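# Fold up the walls and lid of a flat cardboard box

## Task

Raise both long side walls and the lid of the flat cardboard box blank so that it ends up with its base lying flat on the table. Then release it and move the grippers away. The walls and lid only count as raised if they stay up on their own once the robot no longer holds them.

## Robot and tools

ROBOT. Two 6-joint arms, left_arm and right_arm, each with a parallel two-finger gripper and a wrist camera (cam_left_wrist, cam_right_wrist, both 504x504). Base positions in the scene frame: left_arm (-0.005, +0.286, 0) m, right_arm (+0.015, -0.335, 0) m. Joint ranges (rad): waist -2.618 to 3.054, shoulder 0 to 3.142, elbow 0 to 3.142, wrist pitch -1.571 to 1.571, wrist yaw -1.571 to 1.571, wrist roll -2.094 to 2.094. The elbow cannot fully straighten.

FRAMES. Scene frame: origin on the table surface midway between the arms, +z up, +x out across the table, +y toward left_arm. The names left and right are just arm labels, not image sides. Gripper frame: the fingers extend along its +z and close along its y. end_effector_position is the midpoint between the finger pads, roughly 1 cm short of the tips.

execute_actions. Argument actions is a list holding zero or one item; optional pictures (true/false) controls whether images return. An empty list just reports the state. An action item has rows (1 to 15 rows) and steps (1 to 15, default 15); each step is 1/30 s, each row is used for one step, and the final row repeats if steps outnumber rows. A wait item has only steps (up to 300), counted from the previous result, so your reply time uses some of them.

ROW FORMAT (shared by execute_actions rows and move target). One list of 14 numbers covering both arms, each in [-1, 1]: left_arm dx, dy, dz, rx, ry, rz, opening, then right_arm in the same order. dx..rz are an offset, not a pose: they are measured in that gripper's own axes from the gripper pose printed in the most recent result that shows it (before any such result in the scene, or for later calls within the same reply, from where the robot stands when the action begins). Every row in one action is measured from that same reference, not added to the previous row. Scale: 1.0 equals 0.6 m of travel or 180 degrees; rx, ry, rz form a single rotation vector. Opening is absolute, not an offset: +1 fully open (0.094 m), -1 closed. Sending all-zero offsets is not idle: it pulls the arm back to the reference pose. To keep one arm still, give it the offset back to where it should be in the first call of a reply and zeros in later calls, plus the opening it should keep.

move. target: one 14-number row as above. speed: top path speed in m/s, 0.002 to 0.5, default 0.25; rotation is capped at twice that value in rad/s. Both grippers follow straight lines that finish together, lasting 0.5 to 10 s (longer paths are cut off at 10 s). Paths ignore obstacles and the other arm; grippers can lag, drift or overshoot speed, mainly near full reach. Opening is applied at the start. The result adds a move: line giving the ending (done, off_target, moving, held, fault), any limits (paced = the pose was clipped; held = a check blocked steps, after which the arm may jump fast) and each gripper's distance to its target.

wait. seconds from 0 to 10; sends nothing new.

zoom_image. camera (cam_left_wrist or cam_right_wrist) and region [x0, y0, x1, y1] in pixels of that camera's latest image, origin top-left, no larger than 504 by 504.

read_manual. Returns only licence/notice text; no motion.

finished_scene. Pass the current scene number.

RESULTS. The state line lists each gripper's position (m) and quaternion (w, x, y, z) in the scene frame; reported positions get less accurate at long reach. pose unreachable means the clearance check altered or blocked a command for the named arm; HELD flags steps where a row was not (fully) sent. Hand target shows what the controller is currently steering toward. grip_measured is the finger opening on the command scale; the last Joint positions value is the opening in metres. Joint torques are raw drive outputs with offsets and noise. Camera calibration (intrinsics, distortion, world-to-camera transforms) is supplied and can be slightly off.

MOTION LIMITS. Each control step the commanded pose is clamped to within 70 mm and 16 degrees of the measured pose, so far targets need several actions; after an action the arm only continues to its last clamped pose. Position wins over orientation when both cannot be met. Friction can leave the gripper up to about 31 mm short, and tiny commands may not move it at all.

GRIPPING. To hold something, command an opening below grip_measured; about 0.03 below holds firmly, smaller margins hold gently. Pads push up to roughly 50-62 N, less on very thin parts (under about 2 mm), with a brief harder spike on first contact.

HEAT. Sustained load warms motors: MOTOR HOT from 75 C, a 10 s stop of that arm at 90 C, and at 100 C the arm goes limp and falls. Faults appear as FAULT lines.

AVOID. Knocking anything off the table, letting the arms collide or press on each other, fast impacts, targets pushed far beyond the contact point (they press harder), drops and slips. Expect occasional brief external tugs on held parts or nudges to loose objects.

Each tool is called after ">>>" as name(argument=value, ...) on one line, values as JSON.

## Session

>>> execute_actions(actions=[])

Scene clock: 0.00 s of 6000.00 s.
left_arm: end_effector_position=(+0.4125, +0.1366, +0.3416) grip_measured=+1.000 end_effector_quat_wxyz=(+0.441, +0.393, +0.728, -0.348) | right_arm: end_effector_position=(+0.1988, -0.5445, +0.2123) grip_measured=+1.000 end_effector_quat_wxyz=(+0.140, -0.370, +0.918, -0.019)
Joint positions: left_arm=[ 0.02   1.735  1.83  -0.869  1.016  0.521  0.094] | right_arm=[-0.923  1.544  1.6   -1.54  -0.27  -1.772  0.094]
Joint velocities: left_arm=[ 0.002  0.012  0.002 -0.066 -0.081  0.007  0.   ] | right_arm=[-0.002  0.017  0.002  0.037  0.022  0.007  0.   ]
Joint torques (N m, as the arm reports them, + toward a larger angle): no reading
Hand target (left_arm): +0.413, +0.137, +0.342; +0.441, +0.393, +0.728, -0.348
Hand target (right_arm): +0.199, -0.544, +0.212; +0.140, -0.370, +0.918, -0.019

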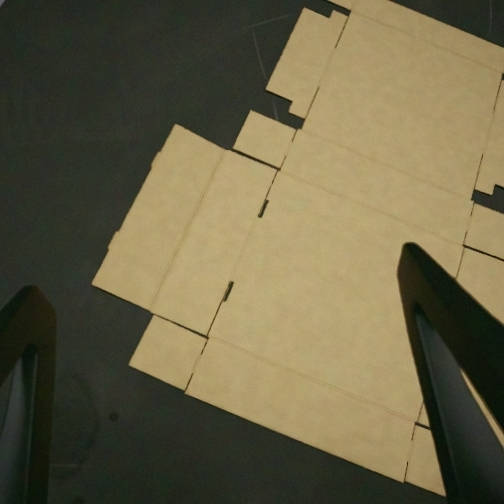

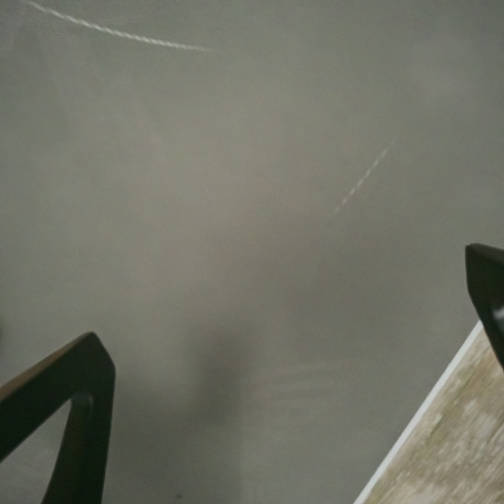

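>>> zoom_image(camera="cam_left_wrist", region=[80, 220, 300, 440])

>>> zoom_image(camera="cam_left_wrist", region=[250, 0, 504, 254])

Region (80, 220, 300, 440) of cam_left_wrist's 504x504 image, scaled by 2.291, with more detail than that image has.

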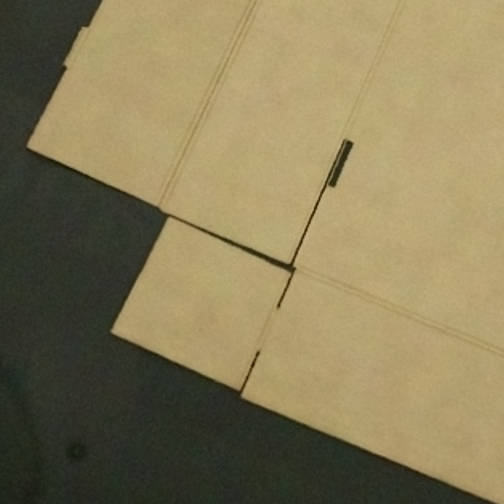

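Region (250, 0, 504, 254) of cam_left_wrist's 504x504 image, scaled by 1.984, with more detail than that image has.

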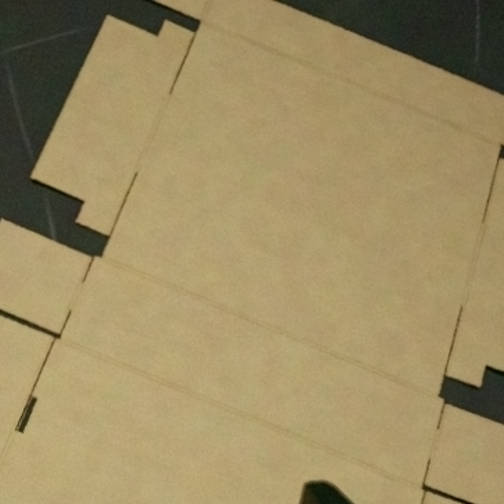

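>>> move(target=[0.4295,-0.001,0.1167,-0.101,0.222,-0.338,1,-0.6225,0.633,0.3135,-0.0124,0.0917,0.2423,-1], speed=0.3)

Scene clock: 63.70 s of 6000.00 s.
left_arm: end_effector_position=(+0.3758, +0.1478, +0.0949) grip_measured=+1.000 end_effector_quat_wxyz=(+0.034, +0.002, +0.963, -0.266) | right_arm: end_effector_position=(+0.2463, -0.0052, +0.0624) grip_measured=-0.994 end_effector_quat_wxyz=(+0.011, -0.003, +1.000, -0.016)
Joint positions: left_arm=[-0.107  1.935  1.516 -0.998  0.522 -0.171  0.094] | right_arm=[ 1.069  2.109  1.742 -1.217  0.036  0.969  0.   ]
Joint velocities: left_arm=[ 0.017 -0.007  0.017 -0.066  0.051  0.007  0.   ] | right_arm=[ 0.002  0.032  0.002 -0.037  0.037 -0.007 -0.   ]
Joint torques (N m, as the arm reports them, + toward a larger angle): left_arm=[-0.59 -8.02  5.96  0.64  0.06 -0.06] | right_arm=[  0.72 -12.49   7.23   0.29  -0.11   0.  ]
Hand target (left_arm): +0.364, +0.147, +0.080; +0.004, -0.005, +0.966, -0.258
Hand target (right_arm): +0.246, -0.001, +0.065; +0.009, -0.000, +1.000, -0.012
Off the commanded pose (left_arm): 0.022 m, 4 deg.
Off the commanded pose (right_arm): 0.010 m, 2 deg.
After step 90, 57.80 s passed at rest.
move: off_target (left_arm)
camera_calibration (this result's frames):
cam_left_wrist: T_world_to_cam=[[-0.124685, -0.811693, 0.570621, 0.105107], [-0.669852, 0.493125, 0.55509, 0.14135], [-0.731951, -0.31302, -0.6052, 0.497274], [0, 0, 0, 1]] pos_world=[0.471769, 0.171268, 0.162512]
cam_right_wrist: T_world_to_cam=[[-0.275052, -0.961354, 0.0120755, 0.0682549], [-0.82951, 0.243642, 0.502545, 0.191915], [-0.486066, 0.128209, -0.864467, 0.286037], [0, 0, 0, 1]] pos_world=[0.317002, -0.0178142, 0.149999]

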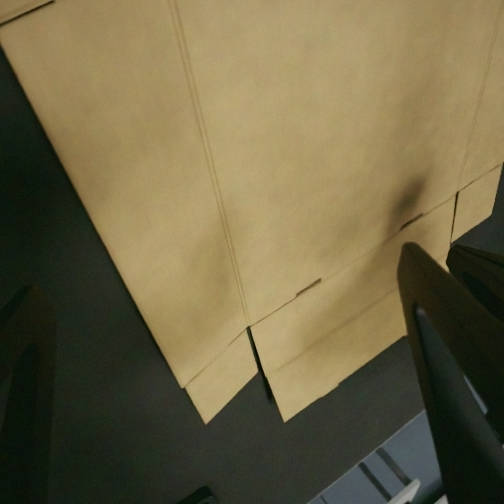

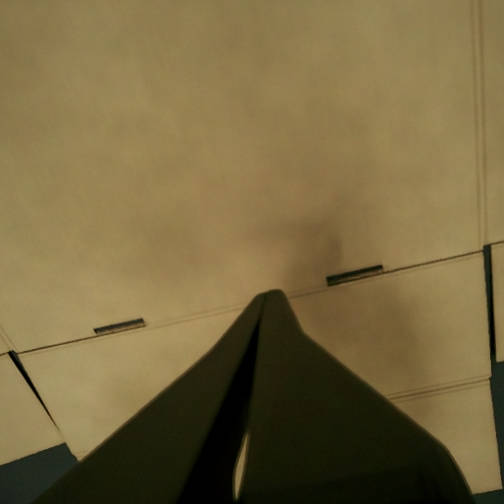

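>>> move(target=[0.033,0.048,0.089,0,0,0,1,0,0,0.105,0,0,0,-1], speed=0.08)

Scene clock: 70.20 s of 6000.00 s.
left_arm: end_effector_position=(+0.3683, +0.1488, +0.0454) grip_measured=+1.000 end_effector_quat_wxyz=(+0.049, +0.004, +0.962, -0.268) | right_arm: end_effector_position=(+0.2468, -0.0046, +0.0110) grip_measured=-0.995 end_effector_quat_wxyz=(+0.013, -0.002, +1.000, -0.013)
Joint positions: left_arm=[-0.107  1.935  1.306 -0.755  0.522 -0.176  0.094] | right_arm=[ 1.069  2.15   1.597 -1.024  0.036  0.971  0.   ]
Joint velocities: left_arm=[ 0.002 -0.002 -0.002 -0.022 -0.066 -0.066  0.   ] | right_arm=[ 0.012 -0.022 -0.017  0.037  0.007 -0.022 -0.   ]
Joint torques (N m, as the arm reports them, + toward a larger angle): left_arm=[-0.7  -8.07  5.62  0.9   0.13 -0.06] | right_arm=[  0.1  -12.12   4.08   0.69   0.    -0.16]
Hand target (left_arm): +0.361, +0.146, +0.033; +0.034, +0.003, +0.963, -0.266
Hand target (right_arm): +0.247, -0.007, -0.000; +0.011, -0.003, +1.000, -0.016
Off the commanded pose (left_arm): 0.015 m, 2 deg.
Off the commanded pose (right_arm): 0.012 m, 0 deg.
After step 90, 2.17 s passed at rest.
move: off_target (left_arm, right_arm)
camera_calibration (this result's frames):
cam_left_wrist: T_world_to_cam=[[-0.138346, -0.809507, 0.570578, 0.137936], [-0.688231, 0.492863, 0.532376, 0.171101], [-0.712178, -0.319038, -0.625313, 0.45667], [0, 0, 0, 1]] pos_world=[0.46207, 0.173026, 0.115769]
cam_right_wrist: T_world_to_cam=[[-0.276553, -0.960985, 0.00514097, 0.0700783], [-0.831203, 0.241882, 0.500594, 0.218413], [-0.482307, 0.134167, -0.865667, 0.240803], [0, 0, 0, 1]] pos_world=[0.317067, -0.017794, 0.0987587]

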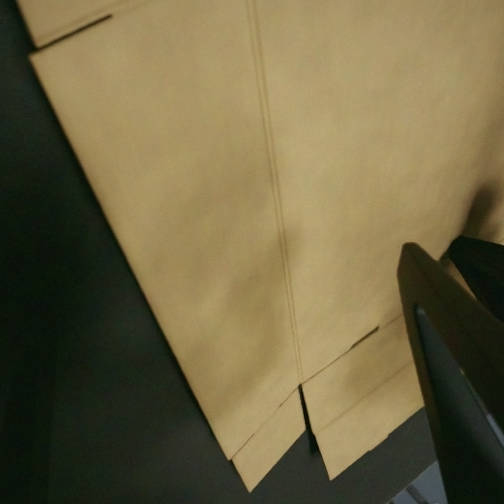

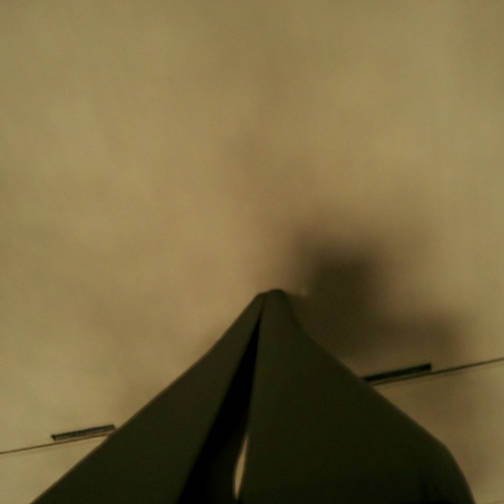

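>>> move(target=[0.01,0.022,0.036,0,0,0,1,0,0,0.025,0,0,0,-1], speed=0.05)

Scene clock: 72.63 s of 6000.00 s.
left_arm: end_effector_position=(+0.3745, +0.1475, +0.0409) grip_measured=+1.000 end_effector_quat_wxyz=(+0.069, +0.010, +0.960, -0.272) | right_arm: end_effector_position=(+0.2473, -0.0037, +0.0110) grip_measured=-0.995 end_effector_quat_wxyz=(+0.014, -0.002, +1.000, -0.011)
Joint positions: left_arm=[-0.107  1.935  1.277 -0.684  0.526 -0.176  0.094] | right_arm=[ 1.069  2.15   1.597 -1.02   0.036  0.971  0.   ]
Joint velocities: left_arm=[-0.002 -0.002 -0.007  0.022  0.037 -0.007  0.   ] | right_arm=[-0.022 -0.012 -0.007 -0.007  0.022  0.037 -0.001]
Joint torques (N m, as the arm reports them, + toward a larger angle): left_arm=[ 0.05 -6.98  4.36  1.11  0.11  0.03] | right_arm=[  0.44 -11.96   3.34   0.85   0.01  -0.09]
Hand target (left_arm): +0.364, +0.149, +0.020; +0.049, +0.004, +0.962, -0.268
Hand target (right_arm): +0.247, -0.005, -0.004; +0.013, -0.002, +1.000, -0.013
Off the commanded pose (left_arm): 0.023 m, 2 deg.
Off the commanded pose (right_arm): 0.015 m, 0 deg.
move: off_target (left_arm, right_arm)
camera_calibration (this result's frames):
cam_left_wrist: T_world_to_cam=[[-0.16284, -0.80421, 0.571603, 0.148598], [-0.709474, 0.498043, 0.498598, 0.187035], [-0.68566, -0.324345, -0.651667, 0.449821], [0, 0, 0, 1]] pos_world=[0.465319, 0.17225, 0.114939]
cam_right_wrist: T_world_to_cam=[[-0.27656, -0.960996, 0.00115269, 0.0711041], [-0.832382, 0.240146, 0.49947, 0.218988], [-0.480266, 0.137174, -0.86633, 0.240478], [0, 0, 0, 1]] pos_world=[0.317439, -0.0172457, 0.0988732]

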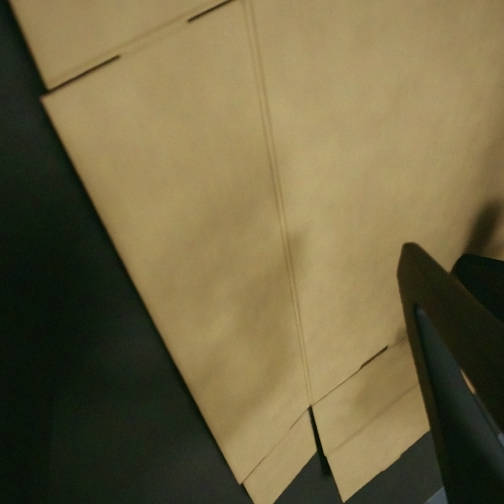

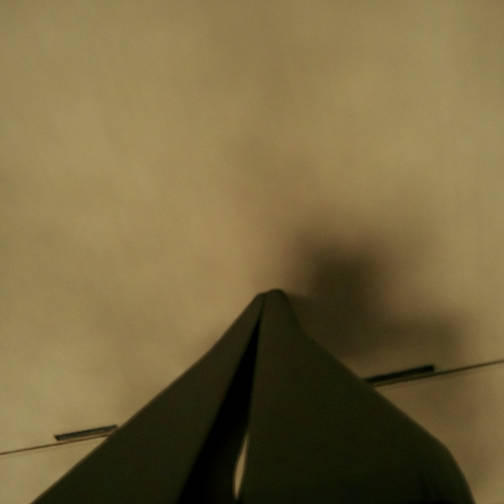

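>>> move(target=[0.01,-0.057,0.05,0,0.03,0,1,0,0,0.025,0,0,0,-1], speed=0.04)

Scene clock: 77.83 s of 6000.00 s.
left_arm: end_effector_position=(+0.3764, +0.1088, +0.0414) grip_measured=+1.000 end_effector_quat_wxyz=(+0.051, +0.026, +0.961, -0.271) | right_arm: end_effector_position=(+0.2483, -0.0023, +0.0110) grip_measured=-0.995 end_effector_quat_wxyz=(+0.016, -0.002, +1.000, -0.008)
Joint positions: left_arm=[-0.205  1.988  1.359 -0.707  0.512 -0.242  0.094] | right_arm=[ 1.069  2.15   1.597 -1.013  0.036  0.971  0.   ]
Joint velocities: left_arm=[-0.012  0.012 -0.007 -0.081 -0.007  0.066  0.   ] | right_arm=[-0.022 -0.002 -0.012 -0.037  0.007  0.022 -0.001]
Joint torques (N m, as the arm reports them, + toward a larger angle): left_arm=[-0.95 -7.23  9.57  0.66  0.19 -0.08] | right_arm=[  0.41 -11.91   3.56   0.83   0.01  -0.1 ]
Hand target (left_arm): +0.370, +0.103, +0.032; +0.024, +0.022, +0.962, -0.271
Hand target (right_arm): +0.247, -0.004, -0.004; +0.014, -0.002, +1.000, -0.011
Off the commanded pose (left_arm): 0.012 m, 3 deg.
Off the commanded pose (right_arm): 0.015 m, 0 deg.
After step 90, 0.60 s passed at rest.
move: off_target (left_arm, right_arm)
camera_calibration (this result's frames):
cam_left_wrist: T_world_to_cam=[[-0.179522, -0.8004, 0.571954, 0.12337], [-0.675555, 0.522939, 0.519769, 0.191027], [-0.71512, -0.293076, -0.634594, 0.445855], [0, 0, 0, 1]] pos_world=[0.470037, 0.12952, 0.113085]
cam_right_wrist: T_world_to_cam=[[-0.276552, -0.960984, -0.00537359, 0.0727778], [-0.834304, 0.237314, 0.497613, 0.219932], [-0.476923, 0.142099, -0.867383, 0.239936], [0, 0, 0, 1]] pos_world=[0.318048, -0.0163492, 0.0990666]

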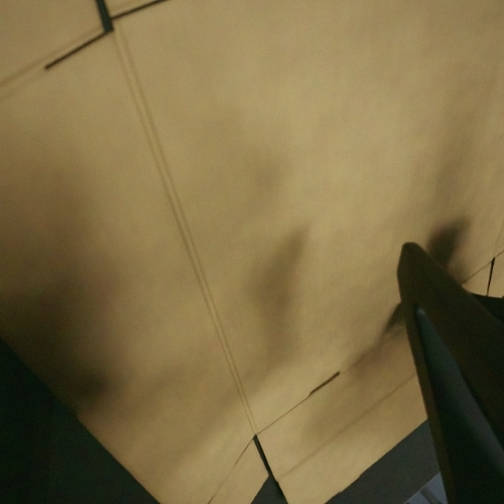

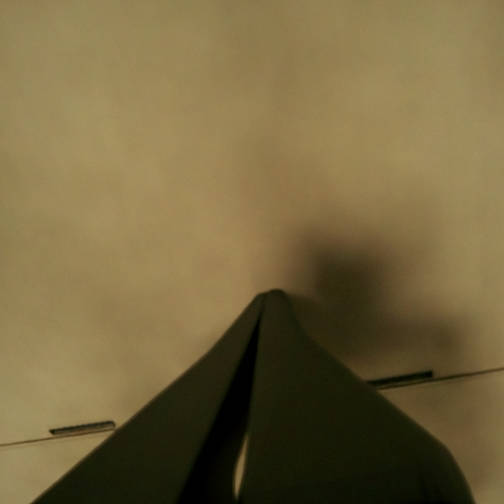

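>>> move(target=[0.0,-0.025,0.02,0,0.02,0,-0.1,0,0,0.025,0,0,0,-1], speed=0.03)

Scene clock: 83.47 s of 6000.00 s.
left_arm: end_effector_position=(+0.3800, +0.0975, +0.0420) grip_measured=-0.097 end_effector_quat_wxyz=(+0.039, +0.034, +0.962, -0.268) | right_arm: end_effector_position=(+0.2489, -0.0017, +0.0110) grip_measured=-0.995 end_effector_quat_wxyz=(+0.018, -0.002, +1.000, -0.007)
Joint positions: left_arm=[-0.231  2.029  1.427 -0.752  0.507 -0.245  0.042] | right_arm=[ 1.069  2.15   1.597 -1.01   0.037  0.971  0.   ]
Joint velocities: left_arm=[-0.002  0.007 -0.007  0.007 -0.007 -0.022 -0.001] | right_arm=[-0.007  0.002 -0.007  0.007  0.022 -0.022  0.   ]
Joint torques (N m, as the arm reports them, + toward a larger angle): left_arm=[-0.94 -8.19 10.06  0.62  0.23 -0.09] | right_arm=[  0.44 -11.86   3.43   0.85   0.01  -0.08]
Hand target (left_arm): +0.376, +0.090, +0.039; +0.021, +0.033, +0.962, -0.270
Hand target (right_arm): +0.248, -0.003, -0.004; +0.016, -0.002, +1.000, -0.009
Off the commanded pose (left_arm): 0.009 m, 2 deg.
Off the commanded pose (right_arm): 0.015 m, 0 deg.
After step 90, 1.33 s passed at rest.
move: off_target (right_arm)
camera_calibration (this result's frames):
cam_left_wrist: T_world_to_cam=[[-0.187406, -0.801093, 0.568445, 0.117819], [-0.65452, 0.533352, 0.535854, 0.1894], [-0.73245, -0.271636, -0.624284, 0.449528], [0, 0, 0, 1]] pos_world=[0.475303, 0.115475, 0.112169]
cam_right_wrist: T_world_to_cam=[[-0.276539, -0.960966, -0.00839948, 0.0735691], [-0.835575, 0.236119, 0.496047, 0.220596], [-0.474701, 0.144195, -0.868255, 0.239594], [0, 0, 0, 1]] pos_world=[0.318405, -0.0159376, 0.0992209]

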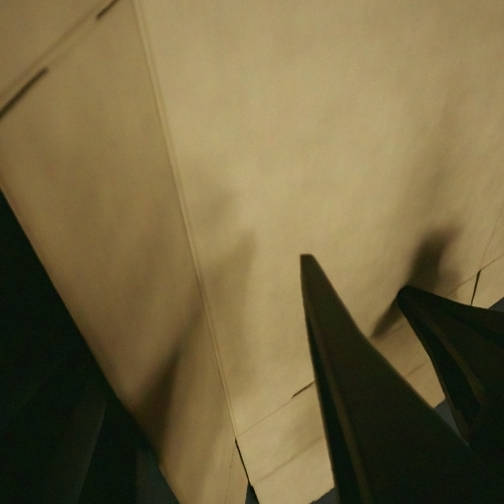

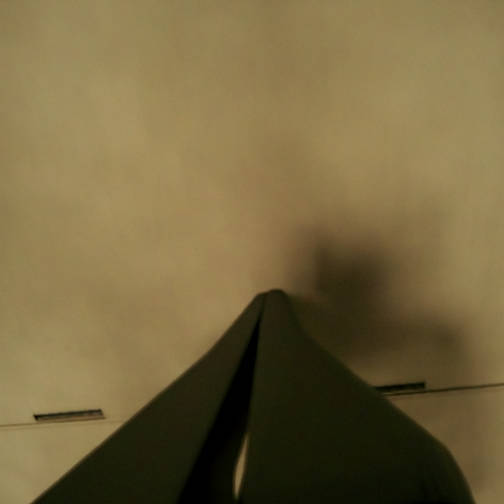

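>>> move(target=[0,0,0,0,0,0,-0.1,0,0,0.02,0,0,0.25,-1], speed=0.3)

>>> move(target=[0,-0.04,0.045,-0.167,0,0,-0.1,0,0,0.02,0,0,0,-1], speed=0.1)

Scene clock: 97.13 s of 6000.00 s.
left_arm: end_effector_position=(+0.3802, +0.0982, +0.0416) grip_measured=-0.097 end_effector_quat_wxyz=(+0.040, +0.034, +0.963, -0.265) | right_arm: end_effector_position=(+0.2482, -0.0026, +0.0110) grip_measured=-0.995 end_effector_quat_wxyz=(+0.018, +0.376, +0.927, -0.002)
Joint positions: left_arm=[-0.231  2.029  1.427 -0.752  0.503 -0.245  0.042] | right_arm=[ 1.069  2.15   1.597 -1.014  0.037  1.745  0.   ]
Joint velocities: left_arm=[ 0.002 -0.007 -0.007  0.11   0.007  0.007  0.   ] | right_arm=[-0.007 -0.017 -0.007  0.095  0.007  0.007  0.   ]
Joint torques (N m, as the arm reports them, + toward a larger angle): left_arm=[ 0.08 -9.91  8.01  0.91  0.17  0.04] | right_arm=[  0.36 -12.14   3.93   0.77   0.02   0.  ]
Hand target (left_arm): +0.380, +0.098, +0.042; +0.039, +0.034, +0.962, -0.268
Hand target (right_arm): +0.249, -0.002, -0.001; +0.019, +0.381, +0.924, -0.000
Off the commanded pose (left_arm): 0.001 m, 0 deg.
Off the commanded pose (right_arm): 0.012 m, 1 deg.
After step 90, 8.77 s passed at rest.
move: off_target (right_arm)
camera_calibration (this result's frames):
cam_left_wrist: T_world_to_cam=[[-0.187046, -0.803999, 0.564446, 0.118986], [-0.655556, 0.530088, 0.537822, 0.190003], [-0.731615, -0.269429, -0.626217, 0.44915], [0, 0, 0, 1]] pos_world=[0.475419, 0.115961, 0.111916]
cam_right_wrist: T_world_to_cam=[[-0.868695, -0.494334, -0.0316605, 0.220974], [-0.441756, 0.744213, 0.500997, 0.123814], [-0.224098, 0.4492, -0.86487, 0.177979], [0, 0, 0, 1]] pos_world=[0.28654, -0.0628568, 0.0988951]

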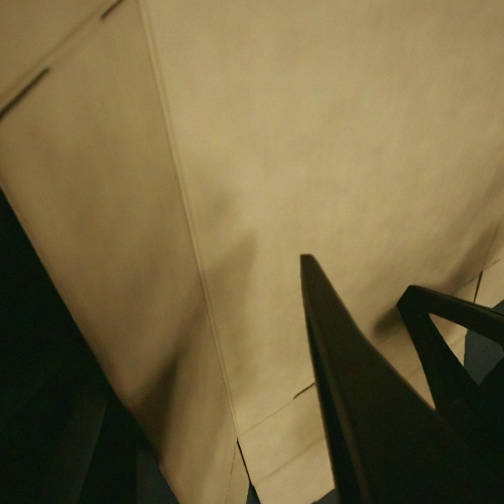

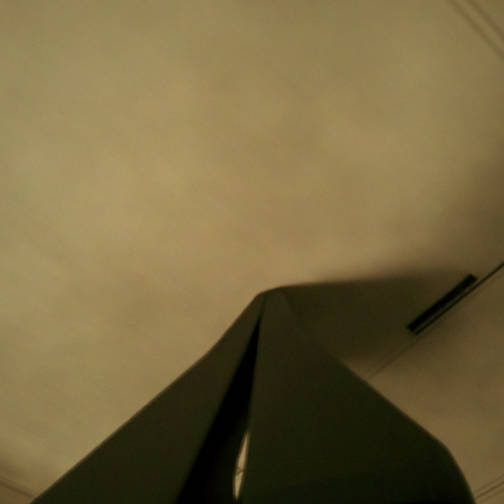

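Scene clock: 100.13 s of 6000.00 s.
left_arm: end_effector_position=(+0.3868, +0.0705, +0.0353) grip_measured=-0.097 end_effector_quat_wxyz=(+0.069, +0.019, +0.997, -0.010) | right_arm: end_effector_position=(+0.2483, -0.0035, +0.0110) grip_measured=-0.995 end_effector_quat_wxyz=(+0.020, +0.376, +0.927, -0.004)
Joint positions: left_arm=[-0.493  2.169  1.718 -0.988 -0.049 -0.48   0.042] | right_arm=[ 1.069  2.15   1.597 -1.017  0.04   1.745  0.   ]
Joint velocities: left_arm=[ 0.012  0.007 -0.007 -0.007  0.007 -0.007 -0.001] | right_arm=[ 0.007  0.012  0.002 -0.051  0.007  0.037  0.001]
Joint torques (N m, as the arm reports them, + toward a larger angle): left_arm=[-1.21 -9.46 10.21  0.42  0.03 -0.17] | right_arm=[  0.38 -12.11   3.89   0.75  -0.02  -0.07]
Hand target (left_arm): +0.379, +0.064, +0.030; +0.050, +0.021, +0.999, -0.008
Hand target (right_arm): +0.248, -0.003, -0.001; +0.018, +0.376, +0.927, -0.003
Off the commanded pose (left_arm): 0.011 m, 3 deg.
Off the commanded pose (right_arm): 0.012 m, 0 deg.
move: off_target (left_arm, right_arm)
camera_calibration (this result's frames):
cam_left_wrist: T_world_to_cam=[[-0.146765, -0.985581, 0.0842007, 0.115673], [-0.719505, 0.16478, 0.674656, 0.258033], [-0.678803, 0.038433, -0.733314, 0.40425], [0, 0, 0, 1]] pos_world=[0.477038, 0.0559495, 0.112619]
cam_right_wrist: T_world_to_cam=[[-0.868855, -0.494119, -0.0306251, 0.220647], [-0.441983, 0.746337, 0.497626, 0.124557], [-0.22303, 0.4459, -0.866851, 0.178132], [0, 0, 0, 1]] pos_world=[0.286491, -0.0633648, 0.0991883]

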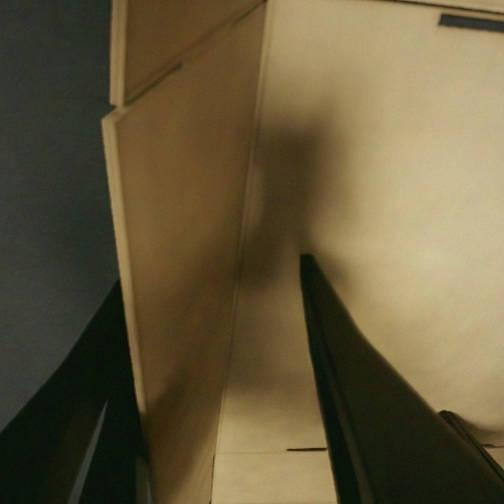

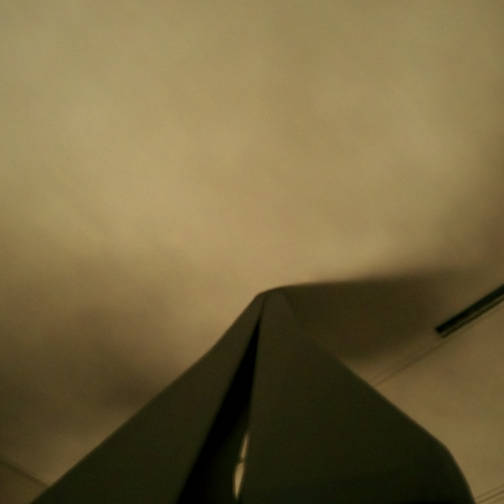

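>>> move(target=[0.02,0.055,0,0,0,0,-0.1,0,0,-0.04,0,0,0,-1], speed=0.1)

>>> move(target=[0,0,0,0,0,0,0.3,0,0,0,0,0,0,0.4])

>>> move(target=[0,0,0,0,0,0,0.3,0,0,0.075,0,0,0,0.4], speed=0.06)

>>> move(target=[0,0,0,0,0,0,0.3,0,0,0.04,0,0,-0.09,0.4], speed=0.08)

Scene clock: 117.00 s of 6000.00 s.
left_arm: end_effector_position=(+0.3798, +0.1010, +0.0335) grip_measured=-0.097 end_effector_quat_wxyz=(+0.069, +0.018, +0.997, -0.005) | right_arm: end_effector_position=(+0.2442, -0.0098, +0.0190) grip_measured=-0.995 end_effector_quat_wxyz=(+0.016, +0.375, +0.926, -0.024)
Joint positions: left_arm=[-0.44   2.094  1.592 -0.94  -0.051 -0.429  0.042] | right_arm=[ 1.069  2.15   1.63  -1.09   0.041  1.745  0.   ]
Joint velocities: left_arm=[-0.012  0.002 -0.002  0.022 -0.022  0.022 -0.002] | right_arm=[ 0.002 -0.017 -0.012 -0.037  0.007  0.037 -0.   ]
Joint torques (N m, as the arm reports them, + toward a larger angle): left_arm=[  0.53 -11.69   5.57   0.81  -0.11   0.07] | right_arm=[  0.62 -16.02   6.91   0.13  -0.01  -0.05]
Hand target (left_arm): +0.377, +0.104, +0.033; +0.069, +0.019, +0.997, -0.010
Hand target (right_arm): +0.247, -0.004, +0.035; +0.020, +0.376, +0.927, -0.004
Off the commanded pose (left_arm): 0.005 m, 1 deg.
Off the commanded pose (right_arm): 0.018 m, 2 deg.
After step 90, 12.97 s passed at rest.
move: off_target (right_arm)
camera_calibration (this result's frames):
cam_left_wrist: T_world_to_cam=[[-0.144161, -0.986731, 0.074694, 0.144322], [-0.720027, 0.156375, 0.676097, 0.250195], [-0.678807, 0.0436851, -0.733016, 0.396413], [0, 0, 0, 1]] pos_world=[0.47004, 0.085965, 0.110641]
cam_right_wrist: T_world_to_cam=[[-0.869121, -0.494573, 0.00514843, 0.213593], [-0.431346, 0.763022, 0.481392, 0.12138], [-0.242012, 0.416167, -0.87649, 0.191537], [0, 0, 0, 1]] pos_world=[0.284349, -0.0666895, 0.10835]

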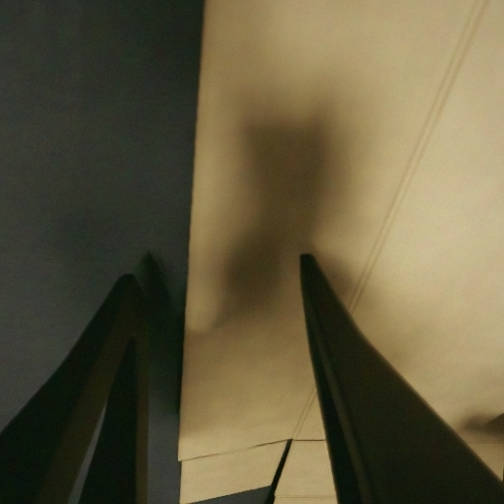

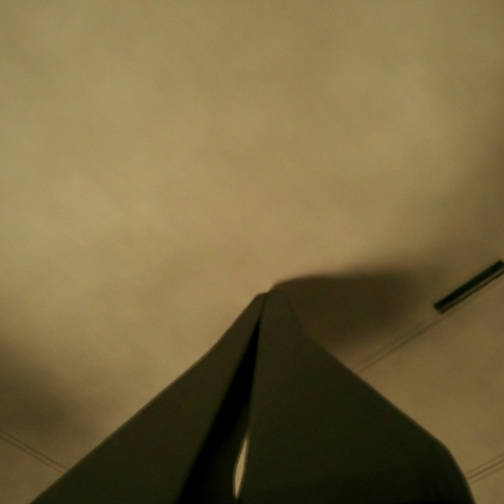

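Scene clock: 117.50 s of 6000.00 s.
left_arm: end_effector_position=(+0.3798, +0.1010, +0.0335) grip_measured=+0.297 end_effector_quat_wxyz=(+0.069, +0.018, +0.997, -0.005) | right_arm: end_effector_position=(+0.2442, -0.0098, +0.0190) grip_measured=+0.398 end_effector_quat_wxyz=(+0.016, +0.375, +0.926, -0.024)
Joint positions: left_arm=[-0.44   2.094  1.592 -0.94  -0.051 -0.429  0.061] | right_arm=[ 1.069  2.15   1.63  -1.09   0.041  1.745  0.066]
Joint velocities: left_arm=[-0.007 -0.002 -0.002  0.022 -0.095 -0.051 -0.001] | right_arm=[ 0.007 -0.002  0.012 -0.022 -0.022 -0.081  0.001]
Joint torques (N m, as the arm reports them, + toward a larger angle): left_arm=[  0.05 -10.4    8.07   0.73  -0.15  -0.01] | right_arm=[  0.39 -13.57   5.41   0.24   0.01  -0.08]
Hand target (left_arm): +0.380, +0.101, +0.033; +0.069, +0.018, +0.997, -0.005
Hand target (right_arm): +0.244, -0.010, +0.019; +0.016, +0.375, +0.926, -0.024
Off the commanded pose (left_arm): 0.000 m, 0 deg.
Off the commanded pose (right_arm): 0.000 m, 0 deg.
move: done
camera_calibration (this result's frames):
cam_left_wrist: T_world_to_cam=[[-0.144161, -0.986731, 0.074694, 0.144322], [-0.720027, 0.156375, 0.676097, 0.250195], [-0.678807, 0.0436851, -0.733016, 0.396413], [0, 0, 0, 1]] pos_world=[0.47004, 0.085965, 0.110641]
cam_right_wrist: T_world_to_cam=[[-0.869121, -0.494573, 0.00514843, 0.213593], [-0.431346, 0.763022, 0.481392, 0.12138], [-0.242012, 0.416167, -0.87649, 0.191537], [0, 0, 0, 1]] pos_world=[0.284349, -0.0666895, 0.10835]

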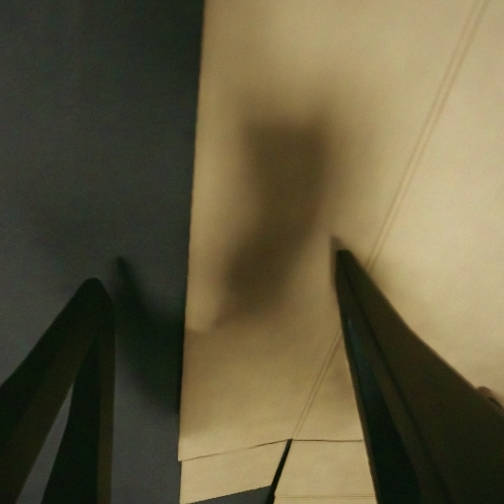

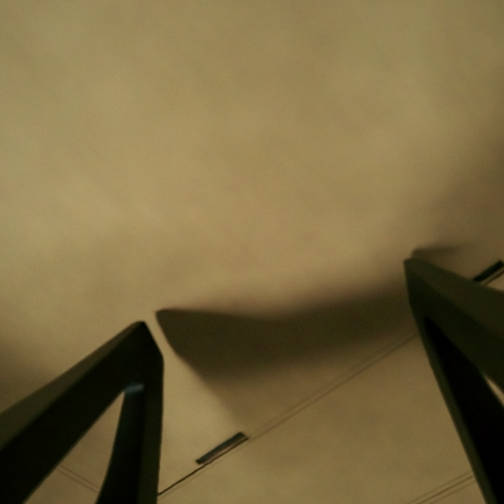

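Scene clock: 118.50 s of 6000.00 s.
left_arm: end_effector_position=(+0.3798, +0.1010, +0.0335) grip_measured=+0.297 end_effector_quat_wxyz=(+0.069, +0.018, +0.997, -0.005) | right_arm: end_effector_position=(+0.2458, -0.0074, +0.0092) grip_measured=+0.398 end_effector_quat_wxyz=(+0.019, +0.376, +0.927, -0.009)
Joint positions: left_arm=[-0.44   2.094  1.592 -0.94  -0.051 -0.429  0.061] | right_arm=[ 1.069  2.145  1.581 -1.017  0.041  1.745  0.066]
Joint velocities: left_arm=[-0.007 -0.002  0.017  0.037 -0.007 -0.022 -0.   ] | right_arm=[-0.007 -0.022 -0.007 -0.037  0.007  0.007 -0.001]
Joint torques (N m, as the arm reports them, + toward a larger angle): left_arm=[  0.08 -10.4    8.08   0.73  -0.16  -0.02] | right_arm=[ 0.18 -8.76  1.82  1.09  0.01 -0.12]
Hand target (left_arm): +0.380, +0.101, +0.033; +0.069, +0.018, +0.997, -0.005
Hand target (right_arm): +0.243, -0.014, -0.024; +0.016, +0.375, +0.926, -0.025
Off the commanded pose (left_arm): 0.000 m, 0 deg.
Off the commanded pose (right_arm): 0.035 m, 2 deg.
move: off_target (right_arm)
camera_calibration (this result's frames):
cam_left_wrist: T_world_to_cam=[[-0.144161, -0.986731, 0.074694, 0.144322], [-0.720027, 0.156375, 0.676097, 0.250195], [-0.678807, 0.0436851, -0.733016, 0.396413], [0, 0, 0, 1]] pos_world=[0.47004, 0.085965, 0.110641]
cam_right_wrist: T_world_to_cam=[[-0.868984, -0.494371, -0.0215497, 0.216456], [-0.439486, 0.75103, 0.492754, 0.126775], [-0.227419, 0.437666, -0.869902, 0.178862], [0, 0, 0, 1]] pos_world=[0.284489, -0.066484, 0.0977881]

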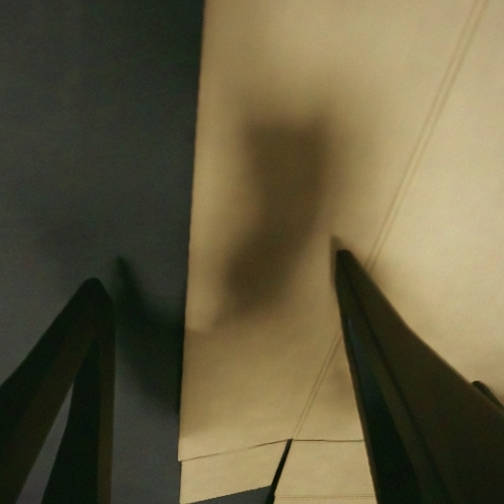

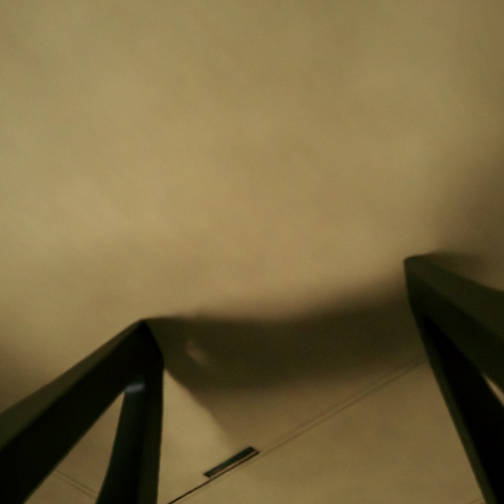

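Scene clock: 120.60 s of 6000.00 s.
left_arm: end_effector_position=(+0.3798, +0.1010, +0.0335) grip_measured=+0.297 end_effector_quat_wxyz=(+0.069, +0.018, +0.997, -0.005) | right_arm: end_effector_position=(+0.2431, -0.0031, +0.0102) grip_measured=+0.398 end_effector_quat_wxyz=(+0.007, +0.250, +0.968, -0.002)
Joint positions: left_arm=[-0.44   2.094  1.592 -0.94  -0.051 -0.429  0.061] | right_arm=[ 1.069  2.141  1.58  -1.008  0.014  1.48   0.066]
Joint velocities: left_arm=[-0.012  0.012 -0.022  0.051 -0.066  0.037  0.   ] | right_arm=[-0.022 -0.012 -0.012  0.037  0.022 -0.037 -0.   ]
Joint torques (N m, as the arm reports them, + toward a larger angle): left_arm=[  0.08 -10.4    8.06   0.74  -0.15  -0.02] | right_arm=[  0.28 -10.36   2.42   1.04   0.32  -0.19]
Hand target (left_arm): +0.380, +0.101, +0.033; +0.069, +0.018, +0.997, -0.005
Hand target (right_arm): +0.245, -0.009, -0.014; +0.017, +0.241, +0.970, -0.013
Off the commanded pose (left_arm): 0.000 m, 0 deg.
Off the commanded pose (right_arm): 0.026 m, 2 deg.
move: off_target (right_arm)
camera_calibration (this result's frames):
cam_left_wrist: T_world_to_cam=[[-0.144161, -0.986731, 0.074694, 0.144322], [-0.720027, 0.156375, 0.676097, 0.250195], [-0.678807, 0.0436851, -0.733016, 0.396413], [0, 0, 0, 1]] pos_world=[0.47004, 0.085965, 0.110641]
cam_right_wrist: T_world_to_cam=[[-0.709664, -0.704358, -0.0160132, 0.176805], [-0.608828, 0.60166, 0.517044, 0.16229], [-0.354549, 0.376677, -0.855809, 0.207735], [0, 0, 0, 1]] pos_world=[0.297931, -0.051358, 0.0967014]

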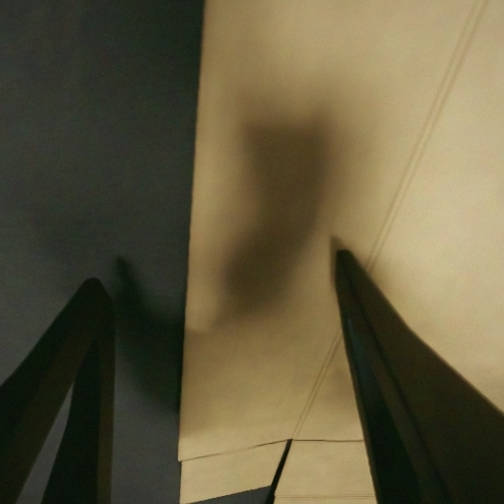

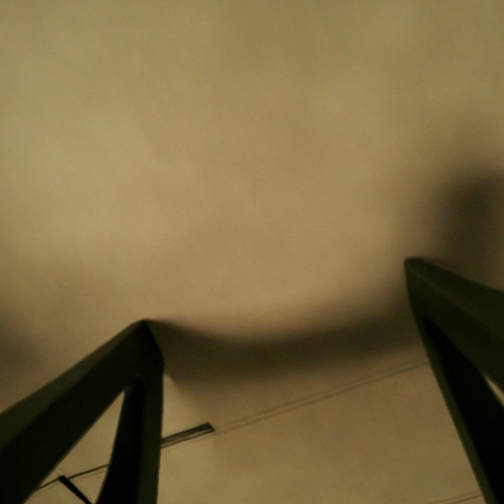

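>>> move(target=[-0.012,0,-0.1,0,0,0,0.3,0,0,-0.06,0,0,0,0.4], speed=0.2)

>>> move(target=[0.18,0.125,-0.02,0,0.04,-0.39,-1,-0.205,0.033,0,0,0,0,0.4], speed=0.3)

>>> move(target=[0,0,0.1,0,0,0,-1,0,0,0.1,0,0,0,0.4], speed=0.08)

Scene clock: 139.77 s of 6000.00 s.
left_arm: end_effector_position=(+0.3779, +0.1020, +0.0868) grip_measured=+0.297 end_effector_quat_wxyz=(+0.066, +0.018, +0.998, -0.004) | right_arm: end_effector_position=(+0.2398, -0.0073, +0.0354) grip_measured=+0.398 end_effector_quat_wxyz=(+0.001, +0.249, +0.968, -0.014)
Joint positions: left_arm=[-0.44   2.057  1.752 -1.143 -0.051 -0.429  0.061] | right_arm=[ 1.069  2.118  1.647 -1.125  0.011  1.477  0.066]
Joint velocities: left_arm=[-0.007  0.007  0.002  0.022  0.007 -0.022  0.001] | right_arm=[ 0.012 -0.012 -0.002 -0.081  0.037  0.037 -0.   ]
Joint torques (N m, as the arm reports them, + toward a larger angle): left_arm=[ -0.01 -10.76  10.15   0.56  -0.16  -0.03] | right_arm=[  0.43 -14.73   6.97   0.21   0.02  -0.04]
Hand target (left_arm): +0.378, +0.101, +0.094; +0.069, +0.018, +0.997, -0.005
Hand target (right_arm): +0.243, -0.003, +0.046; +0.007, +0.250, +0.968, -0.002
Off the commanded pose (left_arm): 0.007 m, 0 deg.
Off the commanded pose (right_arm): 0.012 m, 2 deg.
After step 90, 15.10 s passed at rest.
move: off_target (right_arm)
camera_calibration (this result's frames):
cam_left_wrist: T_world_to_cam=[[-0.143735, -0.986947, 0.0726366, 0.141043], [-0.716102, 0.154388, 0.680707, 0.210952], [-0.683036, 0.0458261, -0.728946, 0.435224], [0, 0, 0, 1]] pos_world=[0.46861, 0.0866892, 0.163413]
cam_right_wrist: T_world_to_cam=[[-0.708117, -0.70602, 0.010295, 0.170538], [-0.601575, 0.610868, 0.51473, 0.148172], [-0.369699, 0.358296, -0.85729, 0.233268], [0, 0, 0, 1]] pos_world=[0.296136, -0.0536899, 0.121954]

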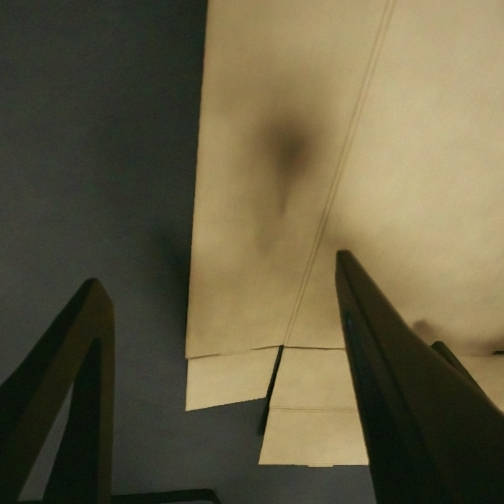

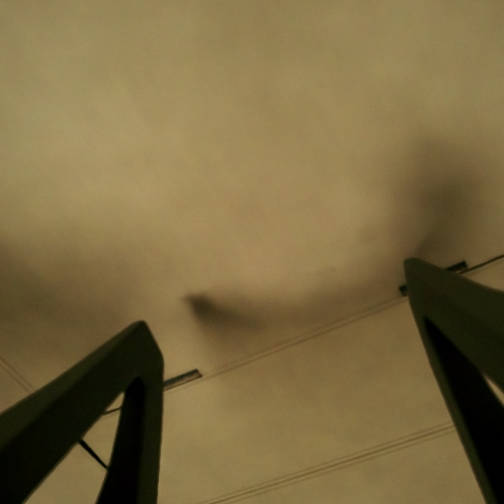

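Scene clock: 142.40 s of 6000.00 s.
left_arm: end_effector_position=(+0.2772, +0.1802, +0.0865) grip_measured=-0.993 end_effector_quat_wxyz=(-0.005, -0.551, +0.834, -0.034) | right_arm: end_effector_position=(+0.3526, -0.0471, +0.0348) grip_measured=+0.398 end_effector_quat_wxyz=(-0.002, +0.250, +0.968, -0.013)
Joint positions: left_arm=[-0.303  1.653  1.234 -1.104  0.049 -1.5    0.   ] | right_arm=[ 0.805  2.312  1.962 -1.244  0.011  1.215  0.066]
Joint velocities: left_arm=[ 0.002 -0.007 -0.017  0.051  0.022 -0.066 -0.   ] | right_arm=[-0.017  0.027  0.002  0.007  0.007 -0.037 -0.   ]
Joint torques (N m, as the arm reports them, + toward a larger angle): left_arm=[ 0.64 -8.15  5.36  0.61 -0.08 -0.1 ] | right_arm=[  0.09 -13.98   7.14   0.21   0.02  -0.16]
Hand target (left_arm): +0.274, +0.182, +0.085; -0.006, -0.558, +0.829, -0.039
Hand target (right_arm): +0.357, -0.048, +0.034; -0.001, +0.249, +0.968, -0.014
Off the commanded pose (left_arm): 0.006 m, 1 deg.
Off the commanded pose (right_arm): 0.005 m, 0 deg.
move: done
camera_calibration (this result's frames):
cam_left_wrist: T_world_to_cam=[[0.871011, -0.471995, 0.136238, -0.175824], [-0.382578, -0.477737, 0.790824, 0.138886], [-0.308179, -0.740938, -0.596689, 0.38909], [0, 0, 0, 1]] pos_world=[0.326188, 0.271654, 0.146285]
cam_right_wrist: T_world_to_cam=[[-0.7092, -0.70491, 0.0117612, 0.22278], [-0.597761, 0.610076, 0.520086, 0.239113], [-0.373789, 0.361814, -0.854033, 0.290243], [0, 0, 0, 1]] pos_world=[0.409417, -0.0938509, 0.120898]

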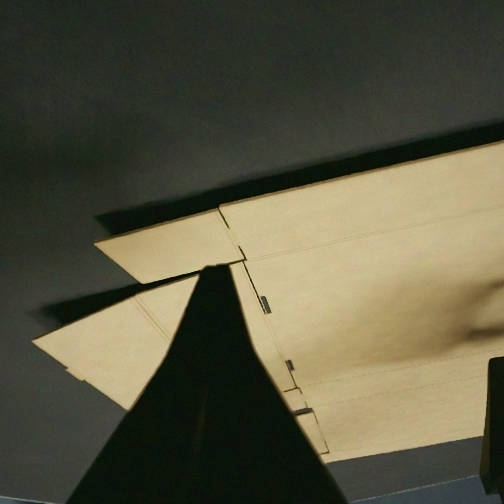

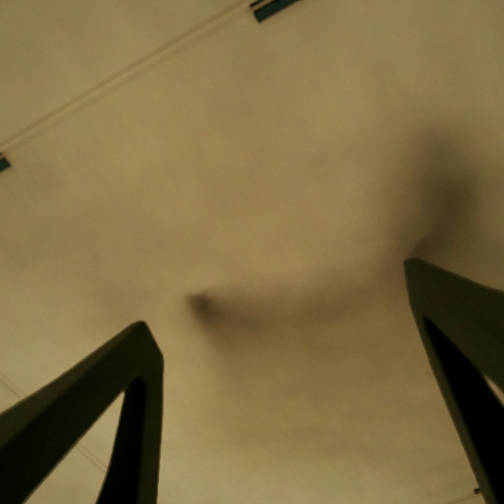

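Scene clock: 143.70 s of 6000.00 s.
left_arm: end_effector_position=(+0.2859, +0.1772, +0.0389) grip_measured=-0.993 end_effector_quat_wxyz=(+0.005, -0.551, +0.833, -0.046) | right_arm: end_effector_position=(+0.3545, -0.0456, +0.0098) grip_measured=+0.398 end_effector_quat_wxyz=(+0.007, +0.249, +0.968, -0.001)
Joint positions: left_arm=[-0.303  1.709  1.099 -0.882  0.049 -1.501  0.   ] | right_arm=[ 0.805  2.309  1.856 -1.112  0.012  1.214  0.066]
Joint velocities: left_arm=[-0.002 -0.007  0.002 -0.037 -0.022 -0.007 -0.   ] | right_arm=[-0.017  0.002 -0.012  0.007 -0.051 -0.037 -0.   ]
Joint torques (N m, as the arm reports them, + toward a larger angle): left_arm=[-0.47 -5.55  5.44  0.67 -0.16 -0.09] | right_arm=[  0.48 -10.98   2.05   1.13  -0.01  -0.08]
Hand target (left_arm): +0.279, +0.177, +0.027; -0.005, -0.551, +0.834, -0.034
Hand target (right_arm): +0.350, -0.049, -0.023; -0.003, +0.249, +0.968, -0.014
Off the commanded pose (left_arm): 0.014 m, 2 deg.
Off the commanded pose (right_arm): 0.035 m, 2 deg.
move: off_target (left_arm, right_arm)
camera_calibration (this result's frames):
cam_left_wrist: T_world_to_cam=[[0.867016, -0.469829, 0.165965, -0.178684], [-0.404906, -0.470193, 0.7842, 0.183708], [-0.290405, -0.747114, -0.597901, 0.35722], [0, 0, 0, 1]] pos_world=[0.333045, 0.269311, 0.0991736]
cam_right_wrist: T_world_to_cam=[[-0.708866, -0.705136, -0.0170943, 0.225593], [-0.609658, 0.600335, 0.517604, 0.256185], [-0.354719, 0.377334, -0.855449, 0.262987], [0, 0, 0, 1]] pos_world=[0.409387, -0.0939574, 0.0962261]

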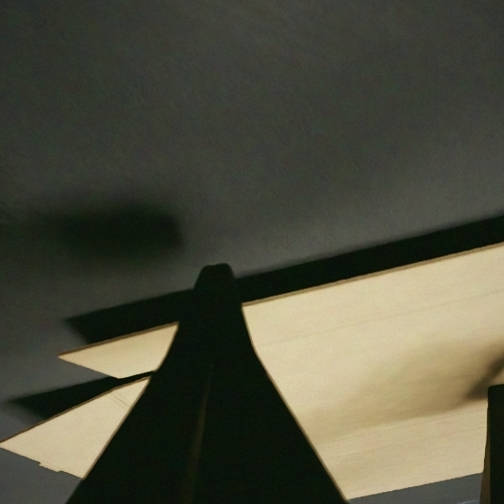

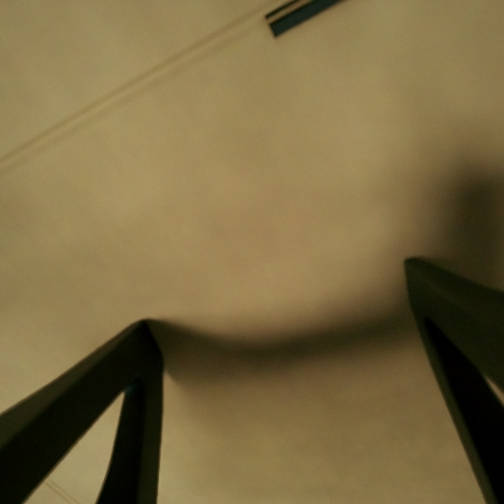

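>>> move(target=[0.052,-0.014,-0.045,0.1163,0.1,0.36,0.3,-0.045,-0.05,-0.06,0,0,0,0.4], speed=0.3)

>>> move(target=[0.01,0.035,0.055,0,0,0,0.3,0,0,0.1,0,0,0,0.4], speed=0.08)

Scene clock: 161.53 s of 6000.00 s.
left_arm: end_effector_position=(+0.2728, +0.1470, +0.0652) grip_measured=+0.297 end_effector_quat_wxyz=(-0.001, +0.001, +0.967, -0.255) | right_arm: end_effector_position=(+0.3671, -0.0778, +0.0421) grip_measured=+0.398 end_effector_quat_wxyz=(+0.009, +0.249, +0.969, +0.002)
Joint positions: left_arm=[-0.165  1.646  1.048 -0.868  0.505 -0.219  0.061] | right_arm=[ 0.73   2.232  1.856 -1.181  0.012  1.137  0.066]
Joint velocities: left_arm=[-0.002 -0.002  0.017 -0.022  0.022  0.139 -0.001] | right_arm=[ 0.007  0.002 -0.012  0.022 -0.007 -0.066  0.   ]
Joint torques (N m, as the arm reports them, + toward a larger angle): left_arm=[ 0.75 -4.97 10.74  0.56  0.2   0.07] | right_arm=[ -0.26 -16.57   4.32   0.34   0.01  -0.13]
Hand target (left_arm): +0.279, +0.148, +0.068; -0.002, +0.000, +0.966, -0.258
Hand target (right_arm): +0.364, -0.085, +0.046; +0.006, +0.249, +0.968, -0.001
Off the commanded pose (left_arm): 0.007 m, 1 deg.
Off the commanded pose (right_arm): 0.009 m, 0 deg.
After step 90, 12.13 s passed at rest.
move: done
camera_calibration (this result's frames):
cam_left_wrist: T_world_to_cam=[[-0.0979127, -0.823393, 0.55896, 0.103684], [-0.622328, 0.488953, 0.611255, 0.0731907], [-0.776608, -0.288007, -0.560296, 0.409216], [0, 0, 0, 1]] pos_world=[0.373501, 0.167443, 0.126589]
cam_right_wrist: T_world_to_cam=[[-0.707389, -0.706387, -0.024846, 0.212085], [-0.614099, 0.596805, 0.516436, 0.26786], [-0.349976, 0.380579, -0.855965, 0.305812], [0, 0, 0, 1]] pos_world=[0.421546, -0.126432, 0.128702]

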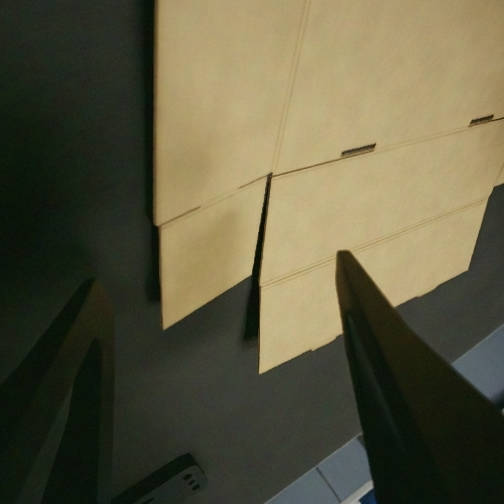

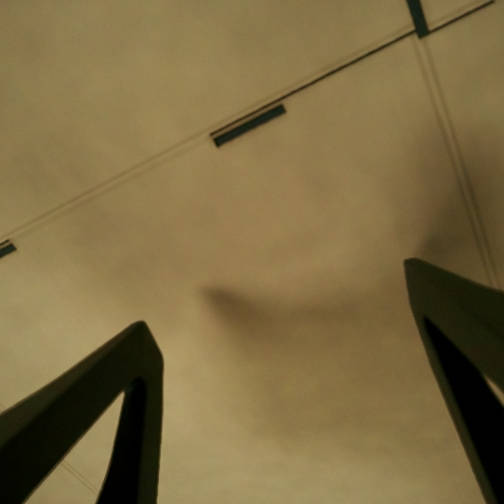

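Scene clock: 162.77 s of 6000.00 s.
left_arm: end_effector_position=(+0.2733, +0.1469, +0.0384) grip_measured=+0.297 end_effector_quat_wxyz=(+0.013, +0.004, +0.966, -0.257) | right_arm: end_effector_position=(+0.3684, -0.0769, +0.0102) grip_measured=+0.399 end_effector_quat_wxyz=(+0.012, +0.249, +0.969, +0.005)
Joint positions: left_arm=[-0.165  1.669  0.953 -0.721  0.505 -0.219  0.061] | right_arm=[ 0.73   2.255  1.767 -1.059  0.012  1.137  0.066]
Joint velocities: left_arm=[-0.002 -0.007 -0.002 -0.007 -0.11   0.037 -0.   ] | right_arm=[-0.002  0.007  0.007 -0.007 -0.007  0.037 -0.   ]
Joint torques (N m, as the arm reports them, + toward a larger angle): left_arm=[ 0.37 -5.11  5.32  0.85  0.14  0.09] | right_arm=[  0.42 -11.56   2.26   1.2   -0.01  -0.09]
Hand target (left_arm): +0.267, +0.149, +0.027; -0.001, +0.001, +0.967, -0.254
Hand target (right_arm): +0.367, -0.078, -0.017; +0.008, +0.248, +0.969, +0.001
Off the commanded pose (left_arm): 0.014 m, 2 deg.
Off the commanded pose (right_arm): 0.028 m, 0 deg.
move: off_target (left_arm, right_arm)
camera_calibration (this result's frames):
cam_left_wrist: T_world_to_cam=[[-0.114049, -0.820231, 0.560548, 0.122525], [-0.639647, 0.492348, 0.590293, 0.0949588], [-0.760161, -0.291231, -0.58081, 0.391299], [0, 0, 0, 1]] pos_world=[0.372165, 0.167705, 0.102536]
cam_right_wrist: T_world_to_cam=[[-0.707193, -0.706243, -0.033141, 0.212804], [-0.617584, 0.594237, 0.515239, 0.28564], [-0.34419, 0.384841, -0.856405, 0.2768], [0, 0, 0, 1]] pos_world=[0.422172, -0.125971, 0.0969324]

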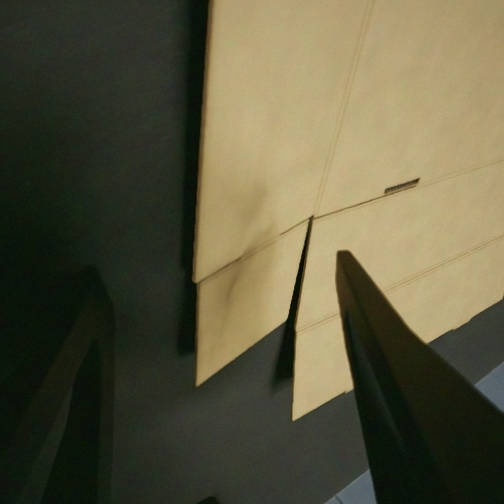

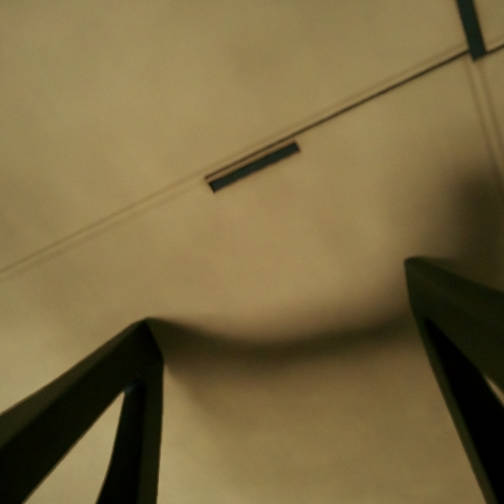

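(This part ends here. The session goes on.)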